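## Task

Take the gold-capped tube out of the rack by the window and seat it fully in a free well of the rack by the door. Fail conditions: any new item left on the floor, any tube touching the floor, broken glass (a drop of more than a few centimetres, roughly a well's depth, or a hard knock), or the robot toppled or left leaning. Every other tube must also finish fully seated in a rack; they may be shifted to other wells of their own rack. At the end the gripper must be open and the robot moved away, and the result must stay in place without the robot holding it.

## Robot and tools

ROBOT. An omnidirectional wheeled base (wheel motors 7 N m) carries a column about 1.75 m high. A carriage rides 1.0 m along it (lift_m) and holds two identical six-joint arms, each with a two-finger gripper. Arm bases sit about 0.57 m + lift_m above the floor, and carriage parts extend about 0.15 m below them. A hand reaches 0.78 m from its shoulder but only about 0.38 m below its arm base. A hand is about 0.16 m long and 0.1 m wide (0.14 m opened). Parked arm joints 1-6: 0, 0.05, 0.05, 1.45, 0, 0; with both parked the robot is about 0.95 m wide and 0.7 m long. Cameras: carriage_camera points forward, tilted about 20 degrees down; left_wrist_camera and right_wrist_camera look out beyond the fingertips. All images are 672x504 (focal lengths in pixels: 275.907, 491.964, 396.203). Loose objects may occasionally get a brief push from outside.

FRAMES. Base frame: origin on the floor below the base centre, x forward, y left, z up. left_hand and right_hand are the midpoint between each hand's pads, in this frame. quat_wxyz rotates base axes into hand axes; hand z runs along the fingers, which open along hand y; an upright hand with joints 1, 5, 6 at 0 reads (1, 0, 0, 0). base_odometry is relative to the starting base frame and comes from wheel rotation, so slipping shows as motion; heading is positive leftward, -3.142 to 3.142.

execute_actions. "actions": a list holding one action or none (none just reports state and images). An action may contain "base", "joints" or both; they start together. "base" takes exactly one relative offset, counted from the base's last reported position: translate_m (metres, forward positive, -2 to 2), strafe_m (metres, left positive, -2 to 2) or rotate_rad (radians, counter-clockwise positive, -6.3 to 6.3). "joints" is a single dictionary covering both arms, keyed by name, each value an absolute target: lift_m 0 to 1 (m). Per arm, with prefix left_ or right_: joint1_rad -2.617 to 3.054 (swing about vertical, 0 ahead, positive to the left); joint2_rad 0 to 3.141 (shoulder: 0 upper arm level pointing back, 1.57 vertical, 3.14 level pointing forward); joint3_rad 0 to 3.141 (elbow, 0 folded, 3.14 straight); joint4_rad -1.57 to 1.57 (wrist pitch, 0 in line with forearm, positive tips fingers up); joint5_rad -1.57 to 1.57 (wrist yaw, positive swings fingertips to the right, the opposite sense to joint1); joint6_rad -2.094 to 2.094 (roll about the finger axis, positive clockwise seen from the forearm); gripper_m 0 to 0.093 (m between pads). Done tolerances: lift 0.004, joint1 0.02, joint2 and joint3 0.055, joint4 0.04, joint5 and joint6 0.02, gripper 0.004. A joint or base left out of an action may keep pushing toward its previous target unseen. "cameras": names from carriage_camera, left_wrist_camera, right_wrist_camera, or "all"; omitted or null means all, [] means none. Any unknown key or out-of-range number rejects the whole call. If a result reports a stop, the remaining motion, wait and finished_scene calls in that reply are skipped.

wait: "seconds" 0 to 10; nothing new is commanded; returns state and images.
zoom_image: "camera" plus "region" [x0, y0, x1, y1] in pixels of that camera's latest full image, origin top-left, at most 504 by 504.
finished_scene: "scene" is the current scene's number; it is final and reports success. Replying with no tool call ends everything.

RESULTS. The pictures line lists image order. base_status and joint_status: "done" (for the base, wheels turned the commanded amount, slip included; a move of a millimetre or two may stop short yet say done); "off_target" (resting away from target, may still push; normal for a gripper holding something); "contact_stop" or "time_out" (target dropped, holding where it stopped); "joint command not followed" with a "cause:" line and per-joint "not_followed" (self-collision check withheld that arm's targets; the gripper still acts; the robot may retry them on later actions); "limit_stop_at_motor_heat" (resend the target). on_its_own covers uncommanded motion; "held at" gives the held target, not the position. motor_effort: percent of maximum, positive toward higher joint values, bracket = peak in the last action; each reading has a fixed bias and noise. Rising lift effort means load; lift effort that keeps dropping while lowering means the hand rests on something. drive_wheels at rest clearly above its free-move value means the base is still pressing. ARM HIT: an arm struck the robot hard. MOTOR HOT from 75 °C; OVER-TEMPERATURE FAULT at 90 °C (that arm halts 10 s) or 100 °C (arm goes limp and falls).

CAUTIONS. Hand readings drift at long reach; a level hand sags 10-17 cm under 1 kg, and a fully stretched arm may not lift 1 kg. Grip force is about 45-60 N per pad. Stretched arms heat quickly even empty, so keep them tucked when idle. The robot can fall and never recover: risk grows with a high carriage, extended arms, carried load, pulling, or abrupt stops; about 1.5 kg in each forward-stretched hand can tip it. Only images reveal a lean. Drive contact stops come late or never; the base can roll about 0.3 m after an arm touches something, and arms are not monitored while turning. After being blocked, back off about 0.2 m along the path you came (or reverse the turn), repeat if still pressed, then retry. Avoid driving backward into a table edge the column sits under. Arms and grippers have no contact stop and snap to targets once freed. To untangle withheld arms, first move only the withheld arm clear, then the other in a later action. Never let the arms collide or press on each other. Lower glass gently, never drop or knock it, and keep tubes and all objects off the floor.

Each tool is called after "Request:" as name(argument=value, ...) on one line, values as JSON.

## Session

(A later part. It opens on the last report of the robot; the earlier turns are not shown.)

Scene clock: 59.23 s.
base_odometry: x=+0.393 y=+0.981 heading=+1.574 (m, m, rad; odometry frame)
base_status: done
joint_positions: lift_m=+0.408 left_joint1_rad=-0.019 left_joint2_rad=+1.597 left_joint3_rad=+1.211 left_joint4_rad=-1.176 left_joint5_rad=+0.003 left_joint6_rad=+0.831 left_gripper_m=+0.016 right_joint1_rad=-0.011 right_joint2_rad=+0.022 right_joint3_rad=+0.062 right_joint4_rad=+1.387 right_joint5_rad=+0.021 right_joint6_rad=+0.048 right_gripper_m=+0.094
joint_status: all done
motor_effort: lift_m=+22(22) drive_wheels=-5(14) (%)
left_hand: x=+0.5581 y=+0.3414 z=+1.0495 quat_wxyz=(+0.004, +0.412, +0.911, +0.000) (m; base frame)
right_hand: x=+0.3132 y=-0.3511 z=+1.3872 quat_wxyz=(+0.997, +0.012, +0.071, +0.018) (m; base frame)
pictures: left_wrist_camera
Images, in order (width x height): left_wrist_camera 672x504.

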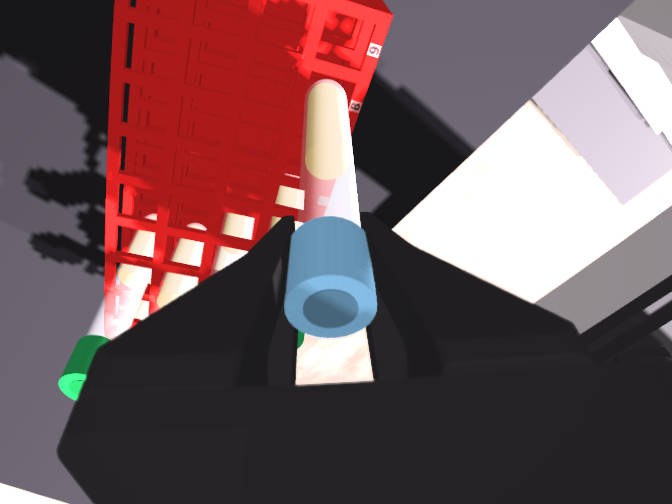

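Going in.

Request:
execute_actions(actions=[{"joints":{"lift_m":0.376}}], cameras=[])

Request:
execute_actions(actions=[{"joints":{"left_gripper_m":0.029}}], cameras=[])

Request:
execute_actions(actions=[{"joints":{"lift_m":0.44}}], cameras=[])

Request:
execute_actions(actions=[{"base":{"strafe_m":0.125}}], cameras=[])

Request:
execute_actions(actions=[{"base":{"translate_m":-0.048}}], cameras=["left_wrist_camera","carriage_camera"])

Scene clock: 60.17 s.
base_odometry: x=+0.393 y=+0.981 heading=+1.574 (m, m, rad; odometry frame)
base_status: not commanded
joint_positions: lift_m=+0.376 left_joint1_rad=-0.019 left_joint2_rad=+1.598 left_joint3_rad=+1.210 left_joint4_rad=-1.173 left_joint5_rad=+0.008 left_joint6_rad=+0.831 left_gripper_m=+0.016 right_joint1_rad=-0.011 right_joint2_rad=+0.022 right_joint3_rad=+0.062 right_joint4_rad=+1.387 right_joint5_rad=+0.021 right_joint6_rad=+0.048 right_gripper_m=+0.094
joint_status: all done
motor_effort: lift_m=+21(22) drive_wheels=+4(4) (%)
left_hand: x=+0.5586 y=+0.3405 z=+1.0171 quat_wxyz=(+0.006, +0.412, +0.911, -0.002) (m; base frame)
right_hand: x=+0.3130 y=-0.3511 z=+1.3554 quat_wxyz=(+0.997, +0.012, +0.071, +0.018) (m; base frame)
pictures: none
No camera images: the call's "cameras" was empty. Leave "cameras" out to get every camera's image.

Scene clock: 60.67 s.
base_odometry: x=+0.393 y=+0.981 heading=+1.574 (m, m, rad; odometry frame)
base_status: not commanded
joint_positions: lift_m=+0.376 left_joint1_rad=-0.019 left_joint2_rad=+1.598 left_joint3_rad=+1.210 left_joint4_rad=-1.173 left_joint5_rad=+0.008 left_joint6_rad=+0.831 left_gripper_m=+0.029 right_joint1_rad=-0.011 right_joint2_rad=+0.022 right_joint3_rad=+0.062 right_joint4_rad=+1.387 right_joint5_rad=+0.021 right_joint6_rad=+0.048 right_gripper_m=+0.094
joint_status: all done
motor_effort: lift_m=+21(21) drive_wheels=+4(4) (%)
left_hand: x=+0.5586 y=+0.3405 z=+1.0171 quat_wxyz=(+0.006, +0.412, +0.911, -0.002) (m; base frame)
right_hand: x=+0.3130 y=-0.3511 z=+1.3554 quat_wxyz=(+0.997, +0.012, +0.071, +0.018) (m; base frame)
pictures: none
No camera images: the call's "cameras" was empty. Leave "cameras" out to get every camera's image.

Scene clock: 61.47 s.
base_odometry: x=+0.393 y=+0.981 heading=+1.574 (m, m, rad; odometry frame)
base_status: not commanded
joint_positions: lift_m=+0.440 left_joint1_rad=-0.019 left_joint2_rad=+1.599 left_joint3_rad=+1.210 left_joint4_rad=-1.171 left_joint5_rad=+0.007 left_joint6_rad=+0.831 left_gripper_m=+0.029 right_joint1_rad=-0.011 right_joint2_rad=+0.022 right_joint3_rad=+0.062 right_joint4_rad=+1.387 right_joint5_rad=+0.021 right_joint6_rad=+0.048 right_gripper_m=+0.094
joint_status: all done
motor_effort: lift_m=+23(28) drive_wheels=+4(4) (%)
left_hand: x=+0.5590 y=+0.3407 z=+1.0806 quat_wxyz=(+0.006, +0.412, +0.911, -0.001) (m; base frame)
right_hand: x=+0.3130 y=-0.3511 z=+1.4191 quat_wxyz=(+0.997, +0.012, +0.071, +0.018) (m; base frame)
pictures: none
No camera images: the call's "cameras" was empty. Leave "cameras" out to get every camera's image.

Scene clock: 63.17 s.
base_odometry: x=+0.268 y=+0.981 heading=+1.574 (m, m, rad; odometry frame)
base_status: done
joint_positions: lift_m=+0.440 left_joint1_rad=-0.019 left_joint2_rad=+1.599 left_joint3_rad=+1.210 left_joint4_rad=-1.171 left_joint5_rad=+0.005 left_joint6_rad=+0.831 left_gripper_m=+0.029 right_joint1_rad=-0.011 right_joint2_rad=+0.022 right_joint3_rad=+0.062 right_joint4_rad=+1.387 right_joint5_rad=+0.021 right_joint6_rad=+0.048 right_gripper_m=+0.094
joint_status: not commanded
motor_effort: lift_m=+23(23) drive_wheels=+3(15) (%)
left_hand: x=+0.5589 y=+0.3410 z=+1.0806 quat_wxyz=(+0.006, +0.412, +0.911, +0.000) (m; base frame)
right_hand: x=+0.3130 y=-0.3511 z=+1.4191 quat_wxyz=(+0.997, +0.012, +0.071, +0.018) (m; base frame)
pictures: none
No camera images: the call's "cameras" was empty. Leave "cameras" out to get every camera's image.

Scene clock: 64.43 s.
base_odometry: x=+0.268 y=+0.933 heading=+1.574 (m, m, rad; odometry frame)
base_status: done
joint_positions: lift_m=+0.440 left_joint1_rad=-0.019 left_joint2_rad=+1.599 left_joint3_rad=+1.210 left_joint4_rad=-1.170 left_joint5_rad=+0.005 left_joint6_rad=+0.831 left_gripper_m=+0.029 right_joint1_rad=-0.011 right_joint2_rad=+0.022 right_joint3_rad=+0.062 right_joint4_rad=+1.386 right_joint5_rad=+0.021 right_joint6_rad=+0.048 right_gripper_m=+0.094
joint_status: not commanded
motor_effort: lift_m=+23(23) drive_wheels=-2(9) (%)
left_hand: x=+0.5594 y=+0.3410 z=+1.0806 quat_wxyz=(+0.006, +0.412, +0.911, +0.000) (m; base frame)
right_hand: x=+0.3133 y=-0.3511 z=+1.4191 quat_wxyz=(+0.997, +0.012, +0.072, +0.018) (m; base frame)
pictures: carriage_camera, left_wrist_camera
Images, in order (width x height): carriage_camera 672x504, left_wrist_camera 672x504.

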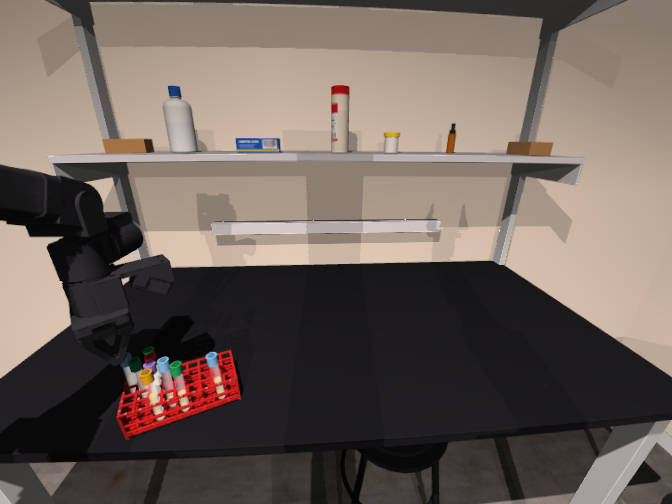

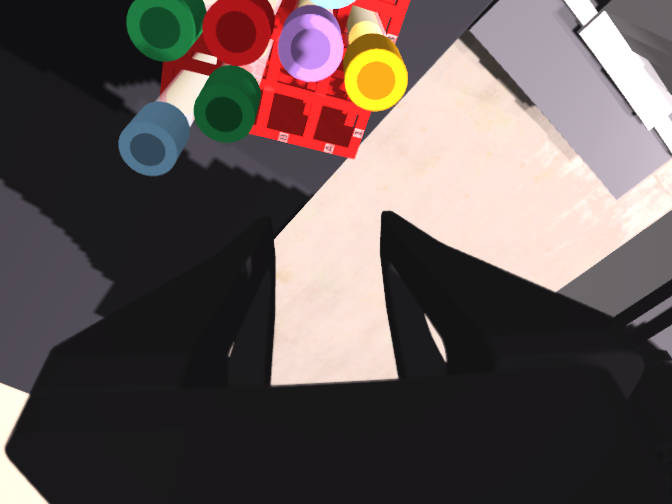

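Request:
execute_actions(actions=[{"base":{"strafe_m":-0.032},"joints":{"lift_m":0.40}}], cameras=["left_wrist_camera"])

Scene clock: 65.67 s.
base_odometry: x=+0.300 y=+0.933 heading=+1.574 (m, m, rad; odometry frame)
base_status: done
joint_positions: lift_m=+0.400 left_joint1_rad=-0.017 left_joint2_rad=+1.600 left_joint3_rad=+1.208 left_joint4_rad=-1.171 left_joint5_rad=+0.003 left_joint6_rad=+0.831 left_gripper_m=+0.029 right_joint1_rad=-0.011 right_joint2_rad=+0.022 right_joint3_rad=+0.062 right_joint4_rad=+1.387 right_joint5_rad=+0.020 right_joint6_rad=+0.048 right_gripper_m=+0.094
joint_status: all done
motor_effort: lift_m=+22(22) drive_wheels=+2(9) (%)
left_hand: x=+0.5585 y=+0.3418 z=+1.0400 quat_wxyz=(+0.004, +0.411, +0.911, +0.000) (m; base frame)
right_hand: x=+0.3130 y=-0.3510 z=+1.3793 quat_wxyz=(+0.997, +0.012, +0.071, +0.018) (m; base frame)
pictures: left_wrist_camera
Images, in order (width x height): left_wrist_camera 672x504.

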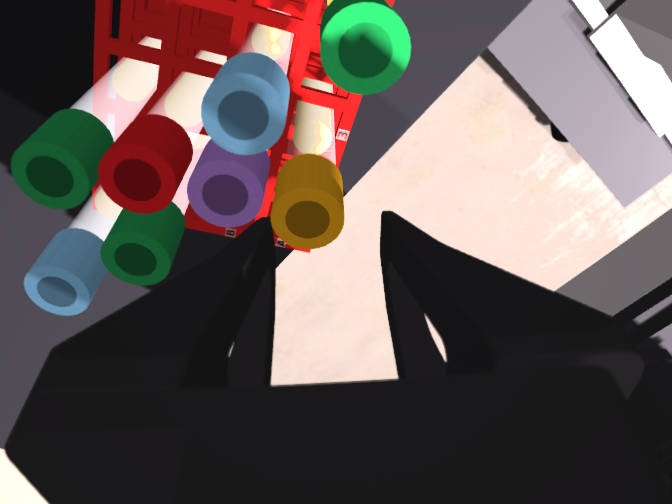

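Request:
execute_actions(actions=[{"base":{"strafe_m":0.004}}], cameras=[])

Request:
execute_actions(actions=[{"base":{"translate_m":0.005}}], cameras=[])

Request:
execute_actions(actions=[{"joints":{"lift_m":0.372}}], cameras=["left_wrist_camera"])

Request:
execute_actions(actions=[{"joints":{"left_gripper_m":0.008}}], cameras=[])

Request:
execute_actions(actions=[{"joints":{"lift_m":0.41}}], cameras=["left_wrist_camera","carriage_camera"])

Scene clock: 66.73 s.
base_odometry: x=+0.296 y=+0.933 heading=+1.574 (m, m, rad; odometry frame)
base_status: done
joint_positions: lift_m=+0.400 left_joint1_rad=-0.017 left_joint2_rad=+1.600 left_joint3_rad=+1.208 left_joint4_rad=-1.171 left_joint5_rad=+0.003 left_joint6_rad=+0.831 left_gripper_m=+0.029 right_joint1_rad=-0.011 right_joint2_rad=+0.022 right_joint3_rad=+0.062 right_joint4_rad=+1.387 right_joint5_rad=+0.020 right_joint6_rad=+0.048 right_gripper_m=+0.094
joint_status: not commanded
motor_effort: lift_m=+22(22) drive_wheels=+0(9) (%)
left_hand: x=+0.5585 y=+0.3420 z=+1.0400 quat_wxyz=(+0.004, +0.411, +0.911, +0.000) (m; base frame)
right_hand: x=+0.3131 y=-0.3510 z=+1.3793 quat_wxyz=(+0.997, +0.012, +0.071, +0.018) (m; base frame)
pictures: none
No camera images: the call's "cameras" was empty. Leave "cameras" out to get every camera's image.

Scene clock: 67.67 s.
base_odometry: x=+0.296 y=+0.938 heading=+1.573 (m, m, rad; odometry frame)
base_status: done
joint_positions: lift_m=+0.400 left_joint1_rad=-0.017 left_joint2_rad=+1.600 left_joint3_rad=+1.208 left_joint4_rad=-1.174 left_joint5_rad=+0.002 left_joint6_rad=+0.831 left_gripper_m=+0.029 right_joint1_rad=-0.011 right_joint2_rad=+0.022 right_joint3_rad=+0.062 right_joint4_rad=+1.387 right_joint5_rad=+0.020 right_joint6_rad=+0.048 right_gripper_m=+0.094
joint_status: not commanded
motor_effort: lift_m=+22(22) drive_wheels=+2(12) (%)
left_hand: x=+0.5577 y=+0.3420 z=+1.0400 quat_wxyz=(+0.003, +0.411, +0.911, +0.000) (m; base frame)
right_hand: x=+0.3132 y=-0.3510 z=+1.3792 quat_wxyz=(+0.997, +0.012, +0.071, +0.018) (m; base frame)
pictures: none
No camera images: the call's "cameras" was empty. Leave "cameras" out to get every camera's image.

Scene clock: 68.30 s.
base_odometry: x=+0.296 y=+0.938 heading=+1.573 (m, m, rad; odometry frame)
base_status: not commanded
joint_positions: lift_m=+0.372 left_joint1_rad=-0.017 left_joint2_rad=+1.601 left_joint3_rad=+1.206 left_joint4_rad=-1.178 left_joint5_rad=-0.003 left_joint6_rad=+0.831 left_gripper_m=+0.029 right_joint1_rad=-0.011 right_joint2_rad=+0.022 right_joint3_rad=+0.062 right_joint4_rad=+1.387 right_joint5_rad=+0.020 right_joint6_rad=+0.048 right_gripper_m=+0.094
joint_status: all done
motor_effort: lift_m=+21(22) drive_wheels=+2(2) (%)
left_hand: x=+0.5563 y=+0.3430 z=+1.0115 quat_wxyz=(-0.001, +0.411, +0.911, +0.001) (m; base frame)
right_hand: x=+0.3130 y=-0.3510 z=+1.3513 quat_wxyz=(+0.997, +0.012, +0.071, +0.018) (m; base frame)
pictures: left_wrist_camera
Images, in order (width x height): left_wrist_camera 672x504.

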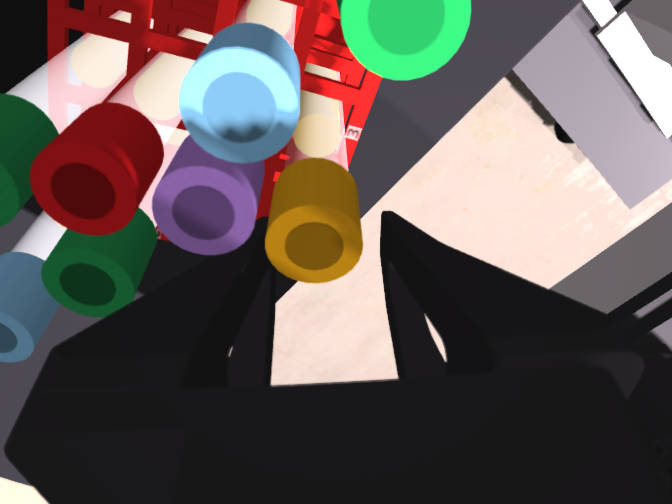

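Scene clock: 68.80 s.
base_odometry: x=+0.296 y=+0.938 heading=+1.573 (m, m, rad; odometry frame)
base_status: not commanded
joint_positions: lift_m=+0.372 left_joint1_rad=-0.017 left_joint2_rad=+1.601 left_joint3_rad=+1.206 left_joint4_rad=-1.179 left_joint5_rad=-0.007 left_joint6_rad=+0.831 left_gripper_m=+0.008 right_joint1_rad=-0.011 right_joint2_rad=+0.022 right_joint3_rad=+0.062 right_joint4_rad=+1.387 right_joint5_rad=+0.020 right_joint6_rad=+0.048 right_gripper_m=+0.094
joint_status: all done
motor_effort: lift_m=+22(22) drive_wheels=+2(2) (%)
left_hand: x=+0.5562 y=+0.3436 z=+1.0115 quat_wxyz=(-0.002, +0.411, +0.911, +0.003) (m; base frame)
right_hand: x=+0.3131 y=-0.3510 z=+1.3513 quat_wxyz=(+0.997, +0.012, +0.071, +0.018) (m; base frame)
pictures: none
No camera images: the call's "cameras" was empty. Leave "cameras" out to get every camera's image.

Scene clock: 69.47 s.
base_odometry: x=+0.296 y=+0.938 heading=+1.573 (m, m, rad; odometry frame)
base_status: not commanded
joint_positions: lift_m=+0.410 left_joint1_rad=-0.017 left_joint2_rad=+1.600 left_joint3_rad=+1.206 left_joint4_rad=-1.175 left_joint5_rad=-0.007 left_joint6_rad=+0.831 left_gripper_m=+0.008 right_joint1_rad=-0.011 right_joint2_rad=+0.022 right_joint3_rad=+0.062 right_joint4_rad=+1.387 right_joint5_rad=+0.020 right_joint6_rad=+0.048 right_gripper_m=+0.094
joint_status: all done
motor_effort: lift_m=+22(28) drive_wheels=+2(2) (%)
left_hand: x=+0.5571 y=+0.3436 z=+1.0495 quat_wxyz=(+0.000, +0.411, +0.911, +0.004) (m; base frame)
right_hand: x=+0.3131 y=-0.3510 z=+1.3892 quat_wxyz=(+0.997, +0.012, +0.071, +0.018) (m; base frame)
pictures: carriage_camera, left_wrist_camera
Images, in order (width x height): carriage_camera 672x504, left_wrist_camera 672x504.

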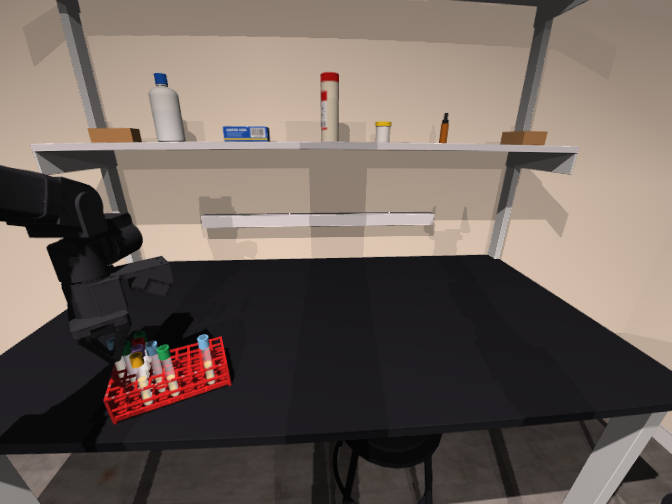

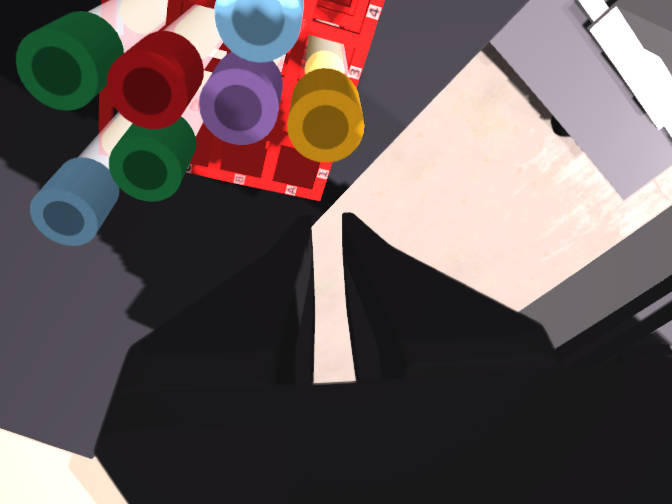

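Request:
execute_actions(actions=[{"base":{"strafe_m":-0.011},"joints":{"left_gripper_m":0.027}}], cameras=[])

Request:
execute_actions(actions=[{"base":{"translate_m":0.009}}], cameras=[])

Request:
execute_actions(actions=[{"joints":{"lift_m":0.372}}], cameras=["left_wrist_camera"])

Request:
execute_actions(actions=[{"joints":{"left_gripper_m":0.008}}], cameras=[])

Request:
execute_actions(actions=[{"joints":{"lift_m":0.41}}], cameras=["left_wrist_camera","carriage_camera"])

Scene clock: 70.53 s.
base_odometry: x=+0.307 y=+0.937 heading=+1.573 (m, m, rad; odometry frame)
base_status: done
joint_positions: lift_m=+0.410 left_joint1_rad=-0.017 left_joint2_rad=+1.600 left_joint3_rad=+1.206 left_joint4_rad=-1.175 left_joint5_rad=-0.007 left_joint6_rad=+0.831 left_gripper_m=+0.027 right_joint1_rad=-0.011 right_joint2_rad=+0.022 right_joint3_rad=+0.062 right_joint4_rad=+1.387 right_joint5_rad=+0.020 right_joint6_rad=+0.048 right_gripper_m=+0.094
joint_status: all done
motor_effort: lift_m=+23(22) drive_wheels=+3(11) (%)
left_hand: x=+0.5572 y=+0.3437 z=+1.0495 quat_wxyz=(+0.000, +0.411, +0.912, +0.004) (m; base frame)
right_hand: x=+0.3130 y=-0.3510 z=+1.3892 quat_wxyz=(+0.997, +0.012, +0.071, +0.018) (m; base frame)
pictures: none
No camera images: the call's "cameras" was empty. Leave "cameras" out to get every camera's image.

Scene clock: 71.20 s.
base_odometry: x=+0.307 y=+0.946 heading=+1.573 (m, m, rad; odometry frame)
base_status: done
joint_positions: lift_m=+0.410 left_joint1_rad=-0.017 left_joint2_rad=+1.600 left_joint3_rad=+1.206 left_joint4_rad=-1.173 left_joint5_rad=-0.007 left_joint6_rad=+0.831 left_gripper_m=+0.027 right_joint1_rad=-0.011 right_joint2_rad=+0.022 right_joint3_rad=+0.062 right_joint4_rad=+1.387 right_joint5_rad=+0.020 right_joint6_rad=+0.048 right_gripper_m=+0.094
joint_status: not commanded
motor_effort: lift_m=+22(23) drive_wheels=+6(8) (%)
left_hand: x=+0.5577 y=+0.3437 z=+1.0495 quat_wxyz=(+0.001, +0.411, +0.912, +0.004) (m; base frame)
right_hand: x=+0.3130 y=-0.3510 z=+1.3892 quat_wxyz=(+0.997, +0.012, +0.071, +0.018) (m; base frame)
pictures: none
No camera images: the call's "cameras" was empty. Leave "cameras" out to get every camera's image.

Scene clock: 71.87 s.
base_odometry: x=+0.307 y=+0.946 heading=+1.573 (m, m, rad; odometry frame)
base_status: not commanded
joint_positions: lift_m=+0.372 left_joint1_rad=-0.017 left_joint2_rad=+1.601 left_joint3_rad=+1.206 left_joint4_rad=-1.179 left_joint5_rad=-0.008 left_joint6_rad=+0.831 left_gripper_m=+0.027 right_joint1_rad=-0.011 right_joint2_rad=+0.022 right_joint3_rad=+0.062 right_joint4_rad=+1.388 right_joint5_rad=+0.020 right_joint6_rad=+0.048 right_gripper_m=+0.094
joint_status: all done
motor_effort: lift_m=+21(22) drive_wheels=+5(6) (%)
left_hand: x=+0.5561 y=+0.3440 z=+1.0116 quat_wxyz=(-0.003, +0.411, +0.912, +0.003) (m; base frame)
right_hand: x=+0.3129 y=-0.3510 z=+1.3513 quat_wxyz=(+0.997, +0.012, +0.071, +0.018) (m; base frame)
pictures: left_wrist_camera
Images, in order (width x height): left_wrist_camera 672x504.

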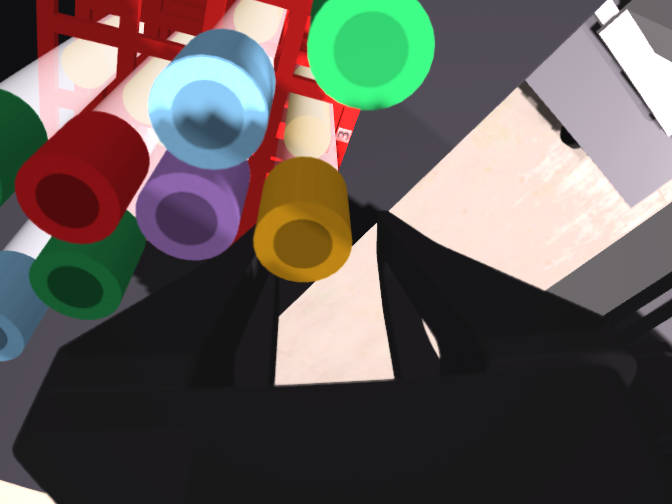

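Scene clock: 72.33 s.
base_odometry: x=+0.307 y=+0.946 heading=+1.573 (m, m, rad; odometry frame)
base_status: not commanded
joint_positions: lift_m=+0.372 left_joint1_rad=-0.017 left_joint2_rad=+1.601 left_joint3_rad=+1.206 left_joint4_rad=-1.180 left_joint5_rad=-0.011 left_joint6_rad=+0.831 left_gripper_m=+0.008 right_joint1_rad=-0.011 right_joint2_rad=+0.022 right_joint3_rad=+0.062 right_joint4_rad=+1.388 right_joint5_rad=+0.020 right_joint6_rad=+0.048 right_gripper_m=+0.094
joint_status: all done
motor_effort: lift_m=+21(21) drive_wheels=+5(5) (%)
left_hand: x=+0.5560 y=+0.3445 z=+1.0116 quat_wxyz=(-0.004, +0.411, +0.912, +0.005) (m; base frame)
right_hand: x=+0.3129 y=-0.3510 z=+1.3513 quat_wxyz=(+0.997, +0.012, +0.071, +0.018) (m; base frame)
pictures: none
No camera images: the call's "cameras" was empty. Leave "cameras" out to get every camera's image.

Scene clock: 73.00 s.
base_odometry: x=+0.307 y=+0.946 heading=+1.573 (m, m, rad; odometry frame)
base_status: not commanded
joint_positions: lift_m=+0.410 left_joint1_rad=-0.017 left_joint2_rad=+1.600 left_joint3_rad=+1.206 left_joint4_rad=-1.175 left_joint5_rad=-0.011 left_joint6_rad=+0.831 left_gripper_m=+0.008 right_joint1_rad=-0.011 right_joint2_rad=+0.022 right_joint3_rad=+0.062 right_joint4_rad=+1.387 right_joint5_rad=+0.020 right_joint6_rad=+0.048 right_gripper_m=+0.094
joint_status: all done
motor_effort: lift_m=+22(28) drive_wheels=+5(5) (%)
left_hand: x=+0.5570 y=+0.3444 z=+1.0495 quat_wxyz=(-0.001, +0.411, +0.912, +0.005) (m; base frame)
right_hand: x=+0.3130 y=-0.3510 z=+1.3892 quat_wxyz=(+0.997, +0.012, +0.071, +0.018) (m; base frame)
pictures: carriage_camera, left_wrist_camera
Images, in order (width x height): carriage_camera 672x504, left_wrist_camera 672x504.

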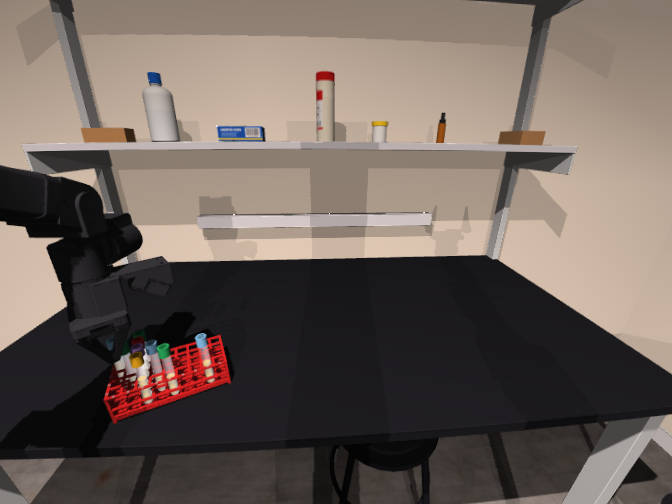

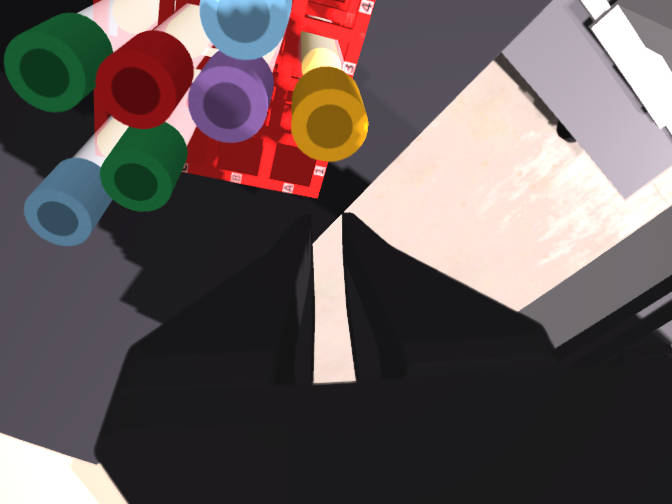

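Request:
execute_actions(actions=[{"joints":{"lift_m":0.445,"left_gripper_m":0.028}}], cameras=[])

Request:
execute_actions(actions=[{"base":{"strafe_m":-0.02}}], cameras=[])

Request:
execute_actions(actions=[{"base":{"translate_m":0.017}}], cameras=[])

Request:
execute_actions(actions=[{"joints":{"lift_m":0.41}}], cameras=["left_wrist_camera"])

Scene clock: 73.97 s.
base_odometry: x=+0.307 y=+0.946 heading=+1.573 (m, m, rad; odometry frame)
base_status: not commanded
joint_positions: lift_m=+0.445 left_joint1_rad=-0.017 left_joint2_rad=+1.600 left_joint3_rad=+1.206 left_joint4_rad=-1.174 left_joint5_rad=-0.010 left_joint6_rad=+0.831 left_gripper_m=+0.028 right_joint1_rad=-0.011 right_joint2_rad=+0.022 right_joint3_rad=+0.062 right_joint4_rad=+1.387 right_joint5_rad=+0.020 right_joint6_rad=+0.048 right_gripper_m=+0.094
joint_status: all done
motor_effort: lift_m=+23(27) drive_wheels=+5(5) (%)
left_hand: x=+0.5574 y=+0.3443 z=+1.0846 quat_wxyz=(+0.000, +0.411, +0.912, +0.005) (m; base frame)
right_hand: x=+0.3130 y=-0.3510 z=+1.4241 quat_wxyz=(+0.997, +0.012, +0.071, +0.018) (m; base frame)
pictures: none
No camera images: the call's "cameras" was empty. Leave "cameras" out to get every camera's image.

Scene clock: 74.83 s.
base_odometry: x=+0.327 y=+0.946 heading=+1.573 (m, m, rad; odometry frame)
base_status: done
joint_positions: lift_m=+0.445 left_joint1_rad=-0.017 left_joint2_rad=+1.600 left_joint3_rad=+1.206 left_joint4_rad=-1.173 left_joint5_rad=-0.009 left_joint6_rad=+0.831 left_gripper_m=+0.028 right_joint1_rad=-0.011 right_joint2_rad=+0.022 right_joint3_rad=+0.062 right_joint4_rad=+1.387 right_joint5_rad=+0.020 right_joint6_rad=+0.048 right_gripper_m=+0.094
joint_status: not commanded
motor_effort: lift_m=+23(23) drive_wheels=+1(12) (%)
left_hand: x=+0.5577 y=+0.3441 z=+1.0846 quat_wxyz=(+0.000, +0.411, +0.912, +0.005) (m; base frame)
right_hand: x=+0.3130 y=-0.3510 z=+1.4241 quat_wxyz=(+0.997, +0.012, +0.071, +0.018) (m; base frame)
pictures: none
No camera images: the call's "cameras" was empty. Leave "cameras" out to get every camera's image.

Scene clock: 75.70 s.
base_odometry: x=+0.327 y=+0.963 heading=+1.572 (m, m, rad; odometry frame)
base_status: done
joint_positions: lift_m=+0.445 left_joint1_rad=-0.017 left_joint2_rad=+1.600 left_joint3_rad=+1.206 left_joint4_rad=-1.171 left_joint5_rad=-0.009 left_joint6_rad=+0.831 left_gripper_m=+0.028 right_joint1_rad=-0.011 right_joint2_rad=+0.022 right_joint3_rad=+0.062 right_joint4_rad=+1.386 right_joint5_rad=+0.020 right_joint6_rad=+0.048 right_gripper_m=+0.094
joint_status: not commanded
motor_effort: lift_m=+23(23) drive_wheels=+8(13) (%)
left_hand: x=+0.5581 y=+0.3441 z=+1.0846 quat_wxyz=(+0.001, +0.411, +0.912, +0.005) (m; base frame)
right_hand: x=+0.3133 y=-0.3510 z=+1.4241 quat_wxyz=(+0.997, +0.012, +0.072, +0.018) (m; base frame)
pictures: none
No camera images: the call's "cameras" was empty. Leave "cameras" out to get every camera's image.

Scene clock: 76.37 s.
base_odometry: x=+0.327 y=+0.963 heading=+1.572 (m, m, rad; odometry frame)
base_status: not commanded
joint_positions: lift_m=+0.410 left_joint1_rad=-0.017 left_joint2_rad=+1.601 left_joint3_rad=+1.206 left_joint4_rad=-1.171 left_joint5_rad=-0.009 left_joint6_rad=+0.831 left_gripper_m=+0.028 right_joint1_rad=-0.011 right_joint2_rad=+0.022 right_joint3_rad=+0.062 right_joint4_rad=+1.387 right_joint5_rad=+0.020 right_joint6_rad=+0.048 right_gripper_m=+0.094
joint_status: all done
motor_effort: lift_m=+21(22) drive_wheels=+8(8) (%)
left_hand: x=+0.5580 y=+0.3441 z=+1.0495 quat_wxyz=(+0.000, +0.411, +0.912, +0.005) (m; base frame)
right_hand: x=+0.3132 y=-0.3510 z=+1.3893 quat_wxyz=(+0.997, +0.012, +0.071, +0.018) (m; base frame)
pictures: left_wrist_camera
Images, in order (width x height): left_wrist_camera 672x504.

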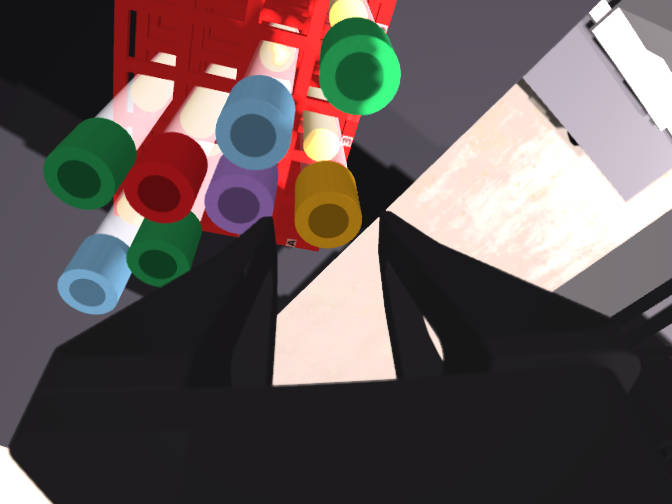

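Good; left tip is near purple's edge, though. Descend.

Request:
execute_actions(actions=[{"joints":{"lift_m":0.372}}], cameras=["left_wrist_camera"])

Request:
execute_actions(actions=[{"joints":{"left_gripper_m":0.008}}], cameras=[])

Request:
execute_actions(actions=[{"joints":{"lift_m":0.41}}], cameras=["left_wrist_camera","carriage_camera"])

Scene clock: 77.20 s.
base_odometry: x=+0.327 y=+0.963 heading=+1.572 (m, m, rad; odometry frame)
base_status: not commanded
joint_positions: lift_m=+0.372 left_joint1_rad=-0.017 left_joint2_rad=+1.532 left_joint3_rad=+1.246 left_joint4_rad=-1.212 left_joint5_rad=-0.010 left_joint6_rad=+0.831 left_gripper_m=+0.028 right_joint1_rad=-0.011 right_joint2_rad=+0.022 right_joint3_rad=+0.062 right_joint4_rad=+1.387 right_joint5_rad=+0.020 right_joint6_rad=+0.048 right_gripper_m=+0.094
joint_status: all done
motor_effort: lift_m=+18(18) drive_wheels=+7(8) (%)
left_hand: x=+0.5593 y=+0.3442 z=+1.0398 quat_wxyz=(+0.032, +0.411, +0.911, +0.019) (m; base frame)
right_hand: x=+0.3130 y=-0.3510 z=+1.3517 quat_wxyz=(+0.997, +0.012, +0.071, +0.018) (m; base frame)
pictures: left_wrist_camera
Images, in order (width x height): left_wrist_camera 672x504.

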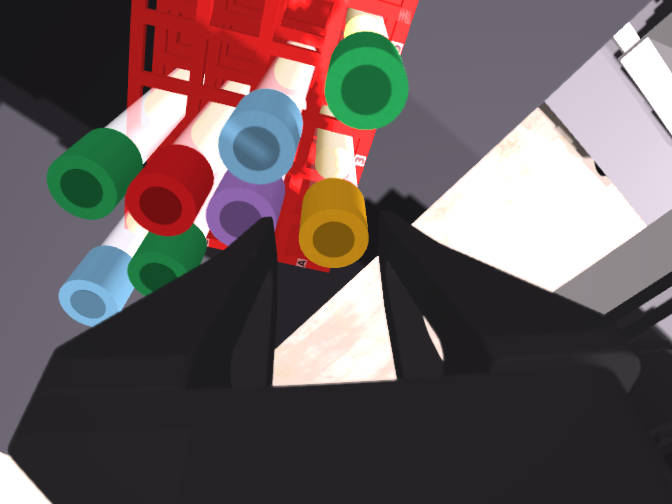

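Scene clock: 77.70 s.
base_odometry: x=+0.327 y=+0.963 heading=+1.572 (m, m, rad; odometry frame)
base_status: not commanded
joint_positions: lift_m=+0.372 left_joint1_rad=-0.018 left_joint2_rad=+1.532 left_joint3_rad=+1.248 left_joint4_rad=-1.215 left_joint5_rad=-0.008 left_joint6_rad=+0.831 left_gripper_m=+0.008 right_joint1_rad=-0.011 right_joint2_rad=+0.022 right_joint3_rad=+0.062 right_joint4_rad=+1.387 right_joint5_rad=+0.020 right_joint6_rad=+0.048 right_gripper_m=+0.094
joint_status: all done
motor_effort: lift_m=+18(18) drive_wheels=+7(7) (%)
left_hand: x=+0.5588 y=+0.3434 z=+1.0402 quat_wxyz=(+0.031, +0.411, +0.911, +0.018) (m; base frame)
right_hand: x=+0.3130 y=-0.3510 z=+1.3517 quat_wxyz=(+0.997, +0.012, +0.071, +0.018) (m; base frame)
pictures: none
No camera images: the call's "cameras" was empty. Leave "cameras" out to get every camera's image.

Scene clock: 78.37 s.
base_odometry: x=+0.327 y=+0.963 heading=+1.572 (m, m, rad; odometry frame)
base_status: not commanded
joint_positions: lift_m=+0.410 left_joint1_rad=-0.018 left_joint2_rad=+1.592 left_joint3_rad=+1.216 left_joint4_rad=-1.181 left_joint5_rad=-0.005 left_joint6_rad=+0.831 left_gripper_m=+0.008 right_joint1_rad=-0.011 right_joint2_rad=+0.022 right_joint3_rad=+0.062 right_joint4_rad=+1.387 right_joint5_rad=+0.020 right_joint6_rad=+0.048 right_gripper_m=+0.094
joint_status: all done
motor_effort: lift_m=+22(27) drive_wheels=+7(7) (%)
left_hand: x=+0.5584 y=+0.3429 z=+1.0541 quat_wxyz=(+0.005, +0.412, +0.911, +0.005) (m; base frame)
right_hand: x=+0.3130 y=-0.3510 z=+1.3892 quat_wxyz=(+0.997, +0.012, +0.071, +0.018) (m; base frame)
pictures: carriage_camera, left_wrist_camera
Images, in order (width x height): carriage_camera 672x504, left_wrist_camera 672x504.

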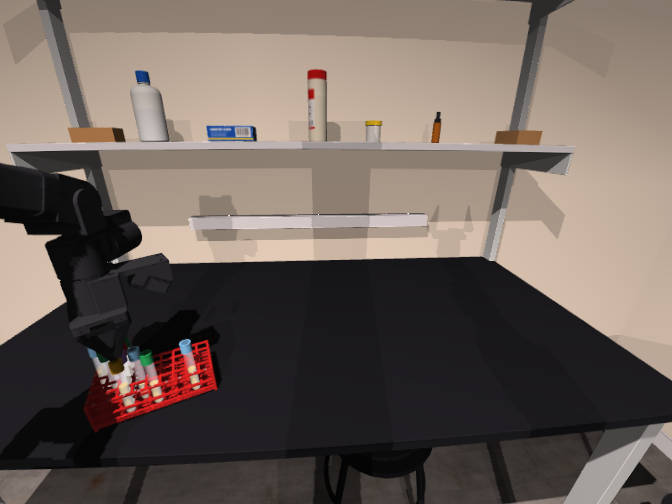

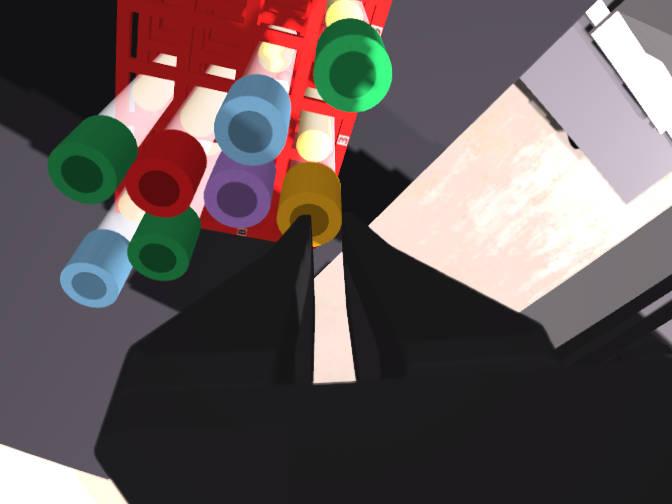

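Request:
execute_actions(actions=[{"joints":{"lift_m":0.45,"left_gripper_m":0.03}}], cameras=[])

Request:
execute_actions(actions=[{"base":{"translate_m":-0.02},"joints":{"left_joint6_rad":-0.28}}], cameras=["left_wrist_camera"])

Scene clock: 79.37 s.
base_odometry: x=+0.327 y=+0.963 heading=+1.572 (m, m, rad; odometry frame)
base_status: not commanded
joint_positions: lift_m=+0.450 left_joint1_rad=-0.018 left_joint2_rad=+1.595 left_joint3_rad=+1.209 left_joint4_rad=-1.175 left_joint5_rad=-0.005 left_joint6_rad=+0.831 left_gripper_m=+0.030 right_joint1_rad=-0.011 right_joint2_rad=+0.022 right_joint3_rad=+0.062 right_joint4_rad=+1.387 right_joint5_rad=+0.020 right_joint6_rad=+0.048 right_gripper_m=+0.094
joint_status: all done
motor_effort: lift_m=+22(28) drive_wheels=+7(7) (%)
left_hand: x=+0.5580 y=+0.3429 z=+1.0915 quat_wxyz=(+0.003, +0.412, +0.911, +0.004) (m; base frame)
right_hand: x=+0.3131 y=-0.3510 z=+1.4292 quat_wxyz=(+0.997, +0.012, +0.071, +0.018) (m; base frame)
pictures: none
No camera images: the call's "cameras" was empty. Leave "cameras" out to get every camera's image.

Scene clock: 80.87 s.
base_odometry: x=+0.327 y=+0.943 heading=+1.572 (m, m, rad; odometry frame)
base_status: done
joint_positions: lift_m=+0.450 left_joint1_rad=-0.018 left_joint2_rad=+1.597 left_joint3_rad=+1.209 left_joint4_rad=-1.173 left_joint5_rad=-0.005 left_joint6_rad=-0.270 left_gripper_m=+0.030 right_joint1_rad=-0.011 right_joint2_rad=+0.022 right_joint3_rad=+0.062 right_joint4_rad=+1.389 right_joint5_rad=+0.020 right_joint6_rad=+0.048 right_gripper_m=+0.094
joint_status: all done
motor_effort: lift_m=+22(22) drive_wheels=+3(13) (%)
left_hand: x=+0.5585 y=+0.3429 z=+1.0910 quat_wxyz=(+0.005, -0.126, +0.992, +0.002) (m; base frame)
right_hand: x=+0.3127 y=-0.3510 z=+1.4293 quat_wxyz=(+0.997, +0.012, +0.071, +0.018) (m; base frame)
pictures: left_wrist_camera
Images, in order (width x height): left_wrist_camera 672x504.

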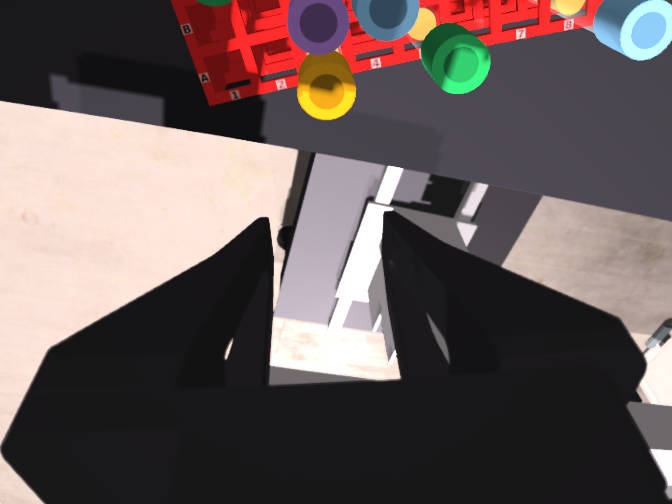

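Request:
execute_actions(actions=[{"base":{"translate_m":0.014},"joints":{"left_joint6_rad":-0.44}}], cameras=[])

Request:
execute_actions(actions=[{"joints":{"lift_m":0.415}}], cameras=["left_wrist_camera"])

Scene clock: 81.93 s.
base_odometry: x=+0.327 y=+0.957 heading=+1.571 (m, m, rad; odometry frame)
base_status: done
joint_positions: lift_m=+0.450 left_joint1_rad=-0.018 left_joint2_rad=+1.598 left_joint3_rad=+1.209 left_joint4_rad=-1.172 left_joint5_rad=-0.005 left_joint6_rad=-0.430 left_gripper_m=+0.030 right_joint1_rad=-0.011 right_joint2_rad=+0.022 right_joint3_rad=+0.062 right_joint4_rad=+1.387 right_joint5_rad=+0.020 right_joint6_rad=+0.048 right_gripper_m=+0.094
joint_status: all done
motor_effort: lift_m=+22(22) drive_wheels=+7(10) (%)
left_hand: x=+0.5587 y=+0.3429 z=+1.0908 quat_wxyz=(+0.005, -0.205, +0.979, +0.001) (m; base frame)
right_hand: x=+0.3132 y=-0.3510 z=+1.4292 quat_wxyz=(+0.997, +0.012, +0.071, +0.018) (m; base frame)
pictures: none
No camera images: the call's "cameras" was empty. Leave "cameras" out to get every camera's image.

Scene clock: 82.60 s.
base_odometry: x=+0.327 y=+0.957 heading=+1.571 (m, m, rad; odometry frame)
base_status: not commanded
joint_positions: lift_m=+0.415 left_joint1_rad=-0.018 left_joint2_rad=+1.599 left_joint3_rad=+1.208 left_joint4_rad=-1.171 left_joint5_rad=-0.005 left_joint6_rad=-0.430 left_gripper_m=+0.030 right_joint1_rad=-0.011 right_joint2_rad=+0.022 right_joint3_rad=+0.062 right_joint4_rad=+1.387 right_joint5_rad=+0.020 right_joint6_rad=+0.048 right_gripper_m=+0.094
joint_status: all done
motor_effort: lift_m=+21(22) drive_wheels=+7(7) (%)
left_hand: x=+0.5584 y=+0.3429 z=+1.0554 quat_wxyz=(+0.004, -0.205, +0.979, +0.001) (m; base frame)
right_hand: x=+0.3131 y=-0.3510 z=+1.3943 quat_wxyz=(+0.997, +0.012, +0.071, +0.018) (m; base frame)
pictures: left_wrist_camera
Images, in order (width x height): left_wrist_camera 672x504.

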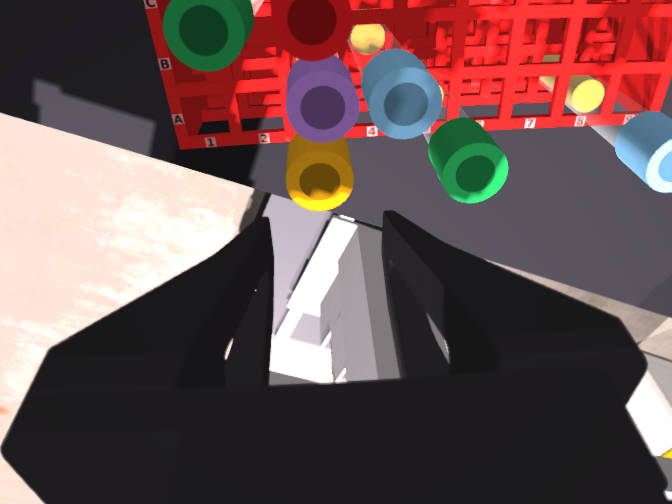

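Request:
execute_actions(actions=[{"base":{"strafe_m":0.005}}], cameras=[])

Request:
execute_actions(actions=[{"base":{"translate_m":0.007}}], cameras=[])

Request:
execute_actions(actions=[{"joints":{"lift_m":0.39}}], cameras=["left_wrist_camera"])

Scene clock: 84.07 s.
base_odometry: x=+0.322 y=+0.956 heading=+1.571 (m, m, rad; odometry frame)
base_status: done
joint_positions: lift_m=+0.415 left_joint1_rad=-0.017 left_joint2_rad=+1.599 left_joint3_rad=+1.208 left_joint4_rad=-1.171 left_joint5_rad=-0.005 left_joint6_rad=-0.430 left_gripper_m=+0.030 right_joint1_rad=-0.011 right_joint2_rad=+0.022 right_joint3_rad=+0.062 right_joint4_rad=+1.387 right_joint5_rad=+0.020 right_joint6_rad=+0.048 right_gripper_m=+0.094
joint_status: not commanded
motor_effort: lift_m=+21(21) drive_wheels=+7(19) (%)
left_hand: x=+0.5585 y=+0.3432 z=+1.0554 quat_wxyz=(+0.005, -0.205, +0.979, +0.001) (m; base frame)
right_hand: x=+0.3131 y=-0.3510 z=+1.3943 quat_wxyz=(+0.997, +0.012, +0.071, +0.018) (m; base frame)
pictures: none
No camera images: the call's "cameras" was empty. Leave "cameras" out to get every camera's image.

Scene clock: 85.20 s.
base_odometry: x=+0.323 y=+0.963 heading=+1.570 (m, m, rad; odometry frame)
base_status: done
joint_positions: lift_m=+0.415 left_joint1_rad=-0.017 left_joint2_rad=+1.599 left_joint3_rad=+1.208 left_joint4_rad=-1.170 left_joint5_rad=-0.005 left_joint6_rad=-0.430 left_gripper_m=+0.030 right_joint1_rad=-0.011 right_joint2_rad=+0.022 right_joint3_rad=+0.062 right_joint4_rad=+1.387 right_joint5_rad=+0.020 right_joint6_rad=+0.048 right_gripper_m=+0.094
joint_status: not commanded
motor_effort: lift_m=+21(21) drive_wheels=+8(16) (%)
left_hand: x=+0.5588 y=+0.3432 z=+1.0554 quat_wxyz=(+0.005, -0.205, +0.979, +0.001) (m; base frame)
right_hand: x=+0.3132 y=-0.3510 z=+1.3943 quat_wxyz=(+0.997, +0.012, +0.071, +0.018) (m; base frame)
pictures: none
No camera images: the call's "cameras" was empty. Leave "cameras" out to get every camera's image.

Scene clock: 85.80 s.
base_odometry: x=+0.323 y=+0.963 heading=+1.570 (m, m, rad; odometry frame)
base_status: not commanded
joint_positions: lift_m=+0.390 left_joint1_rad=-0.017 left_joint2_rad=+1.601 left_joint3_rad=+1.208 left_joint4_rad=-1.171 left_joint5_rad=-0.005 left_joint6_rad=-0.430 left_gripper_m=+0.030 right_joint1_rad=-0.011 right_joint2_rad=+0.022 right_joint3_rad=+0.062 right_joint4_rad=+1.387 right_joint5_rad=+0.020 right_joint6_rad=+0.048 right_gripper_m=+0.094
joint_status: all done
motor_effort: lift_m=+21(23) drive_wheels=+8(8) (%)
left_hand: x=+0.5586 y=+0.3432 z=+1.0299 quat_wxyz=(+0.004, -0.205, +0.979, +0.002) (m; base frame)
right_hand: x=+0.3130 y=-0.3510 z=+1.3693 quat_wxyz=(+0.997, +0.012, +0.071, +0.018) (m; base frame)
pictures: left_wrist_camera
Images, in order (width x height): left_wrist_camera 672x504.

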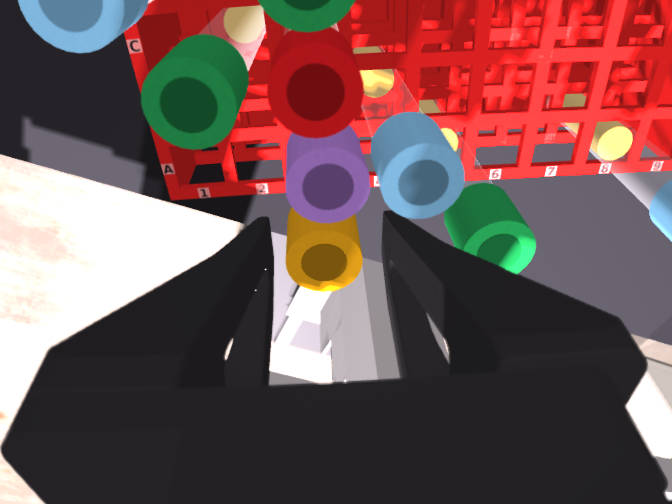

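Matches the successful blue alignment.

Request:
execute_actions(actions=[{"joints":{"lift_m":0.372}}], cameras=["left_wrist_camera"])

Request:
execute_actions(actions=[{"joints":{"left_gripper_m":0.008}}], cameras=[])

Request:
execute_actions(actions=[{"joints":{"lift_m":0.41}}], cameras=["left_wrist_camera","carriage_camera"])

Scene clock: 86.57 s.
base_odometry: x=+0.323 y=+0.963 heading=+1.570 (m, m, rad; odometry frame)
base_status: not commanded
joint_positions: lift_m=+0.372 left_joint1_rad=-0.017 left_joint2_rad=+1.602 left_joint3_rad=+1.207 left_joint4_rad=-1.177 left_joint5_rad=-0.004 left_joint6_rad=-0.430 left_gripper_m=+0.030 right_joint1_rad=-0.011 right_joint2_rad=+0.022 right_joint3_rad=+0.062 right_joint4_rad=+1.388 right_joint5_rad=+0.020 right_joint6_rad=+0.048 right_gripper_m=+0.094
joint_status: all done
motor_effort: lift_m=+21(22) drive_wheels=+8(8) (%)
left_hand: x=+0.5567 y=+0.3431 z=+1.0113 quat_wxyz=(+0.000, -0.205, +0.979, +0.002) (m; base frame)
right_hand: x=+0.3129 y=-0.3510 z=+1.3513 quat_wxyz=(+0.997, +0.012, +0.071, +0.018) (m; base frame)
pictures: left_wrist_camera
Images, in order (width x height): left_wrist_camera 672x504.

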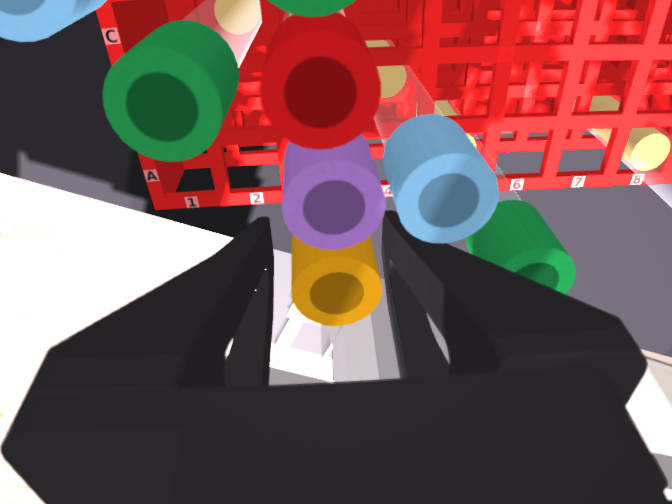

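Scene clock: 87.07 s.
base_odometry: x=+0.323 y=+0.963 heading=+1.570 (m, m, rad; odometry frame)
base_status: not commanded
joint_positions: lift_m=+0.372 left_joint1_rad=-0.017 left_joint2_rad=+1.602 left_joint3_rad=+1.207 left_joint4_rad=-1.177 left_joint5_rad=-0.004 left_joint6_rad=-0.430 left_gripper_m=+0.016 right_joint1_rad=-0.011 right_joint2_rad=+0.022 right_joint3_rad=+0.062 right_joint4_rad=+1.388 right_joint5_rad=+0.020 right_joint6_rad=+0.048 right_gripper_m=+0.094
joint_status: left_gripper_m off_target (ended at +0.016, target +0.008)
motor_effort: lift_m=+22(22) drive_wheels=+8(8) (%)
left_hand: x=+0.5567 y=+0.3431 z=+1.0113 quat_wxyz=(+0.000, -0.205, +0.979, +0.002) (m; base frame)
right_hand: x=+0.3129 y=-0.3510 z=+1.3513 quat_wxyz=(+0.997, +0.012, +0.071, +0.018) (m; base frame)
pictures: none
No camera images: the call's "cameras" was empty. Leave "cameras" out to get every camera's image.

Scene clock: 87.73 s.
base_odometry: x=+0.323 y=+0.963 heading=+1.570 (m, m, rad; odometry frame)
base_status: not commanded
joint_positions: lift_m=+0.410 left_joint1_rad=-0.017 left_joint2_rad=+1.601 left_joint3_rad=+1.207 left_joint4_rad=-1.174 left_joint5_rad=-0.004 left_joint6_rad=-0.430 left_gripper_m=+0.016 right_joint1_rad=-0.011 right_joint2_rad=+0.022 right_joint3_rad=+0.062 right_joint4_rad=+1.387 right_joint5_rad=+0.020 right_joint6_rad=+0.048 right_gripper_m=+0.094
joint_status: all done
motor_effort: lift_m=+23(28) drive_wheels=+8(8) (%)
left_hand: x=+0.5575 y=+0.3431 z=+1.0495 quat_wxyz=(+0.002, -0.205, +0.979, +0.002) (m; base frame)
right_hand: x=+0.3130 y=-0.3510 z=+1.3892 quat_wxyz=(+0.997, +0.012, +0.071, +0.018) (m; base frame)
pictures: carriage_camera, left_wrist_camera
Images, in order (width x height): carriage_camera 672x504, left_wrist_camera 672x504.

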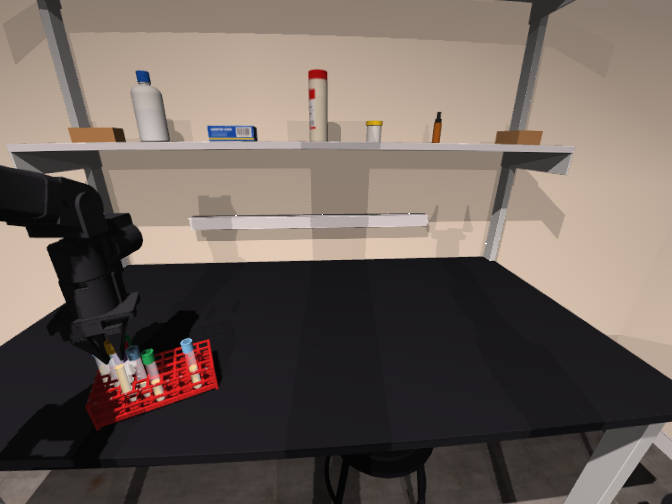

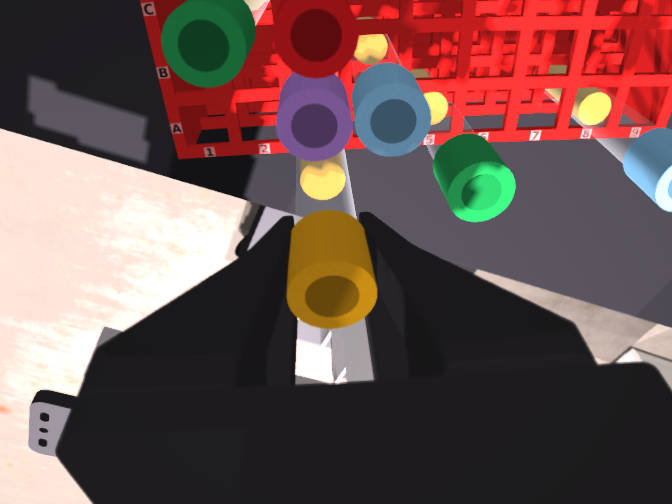

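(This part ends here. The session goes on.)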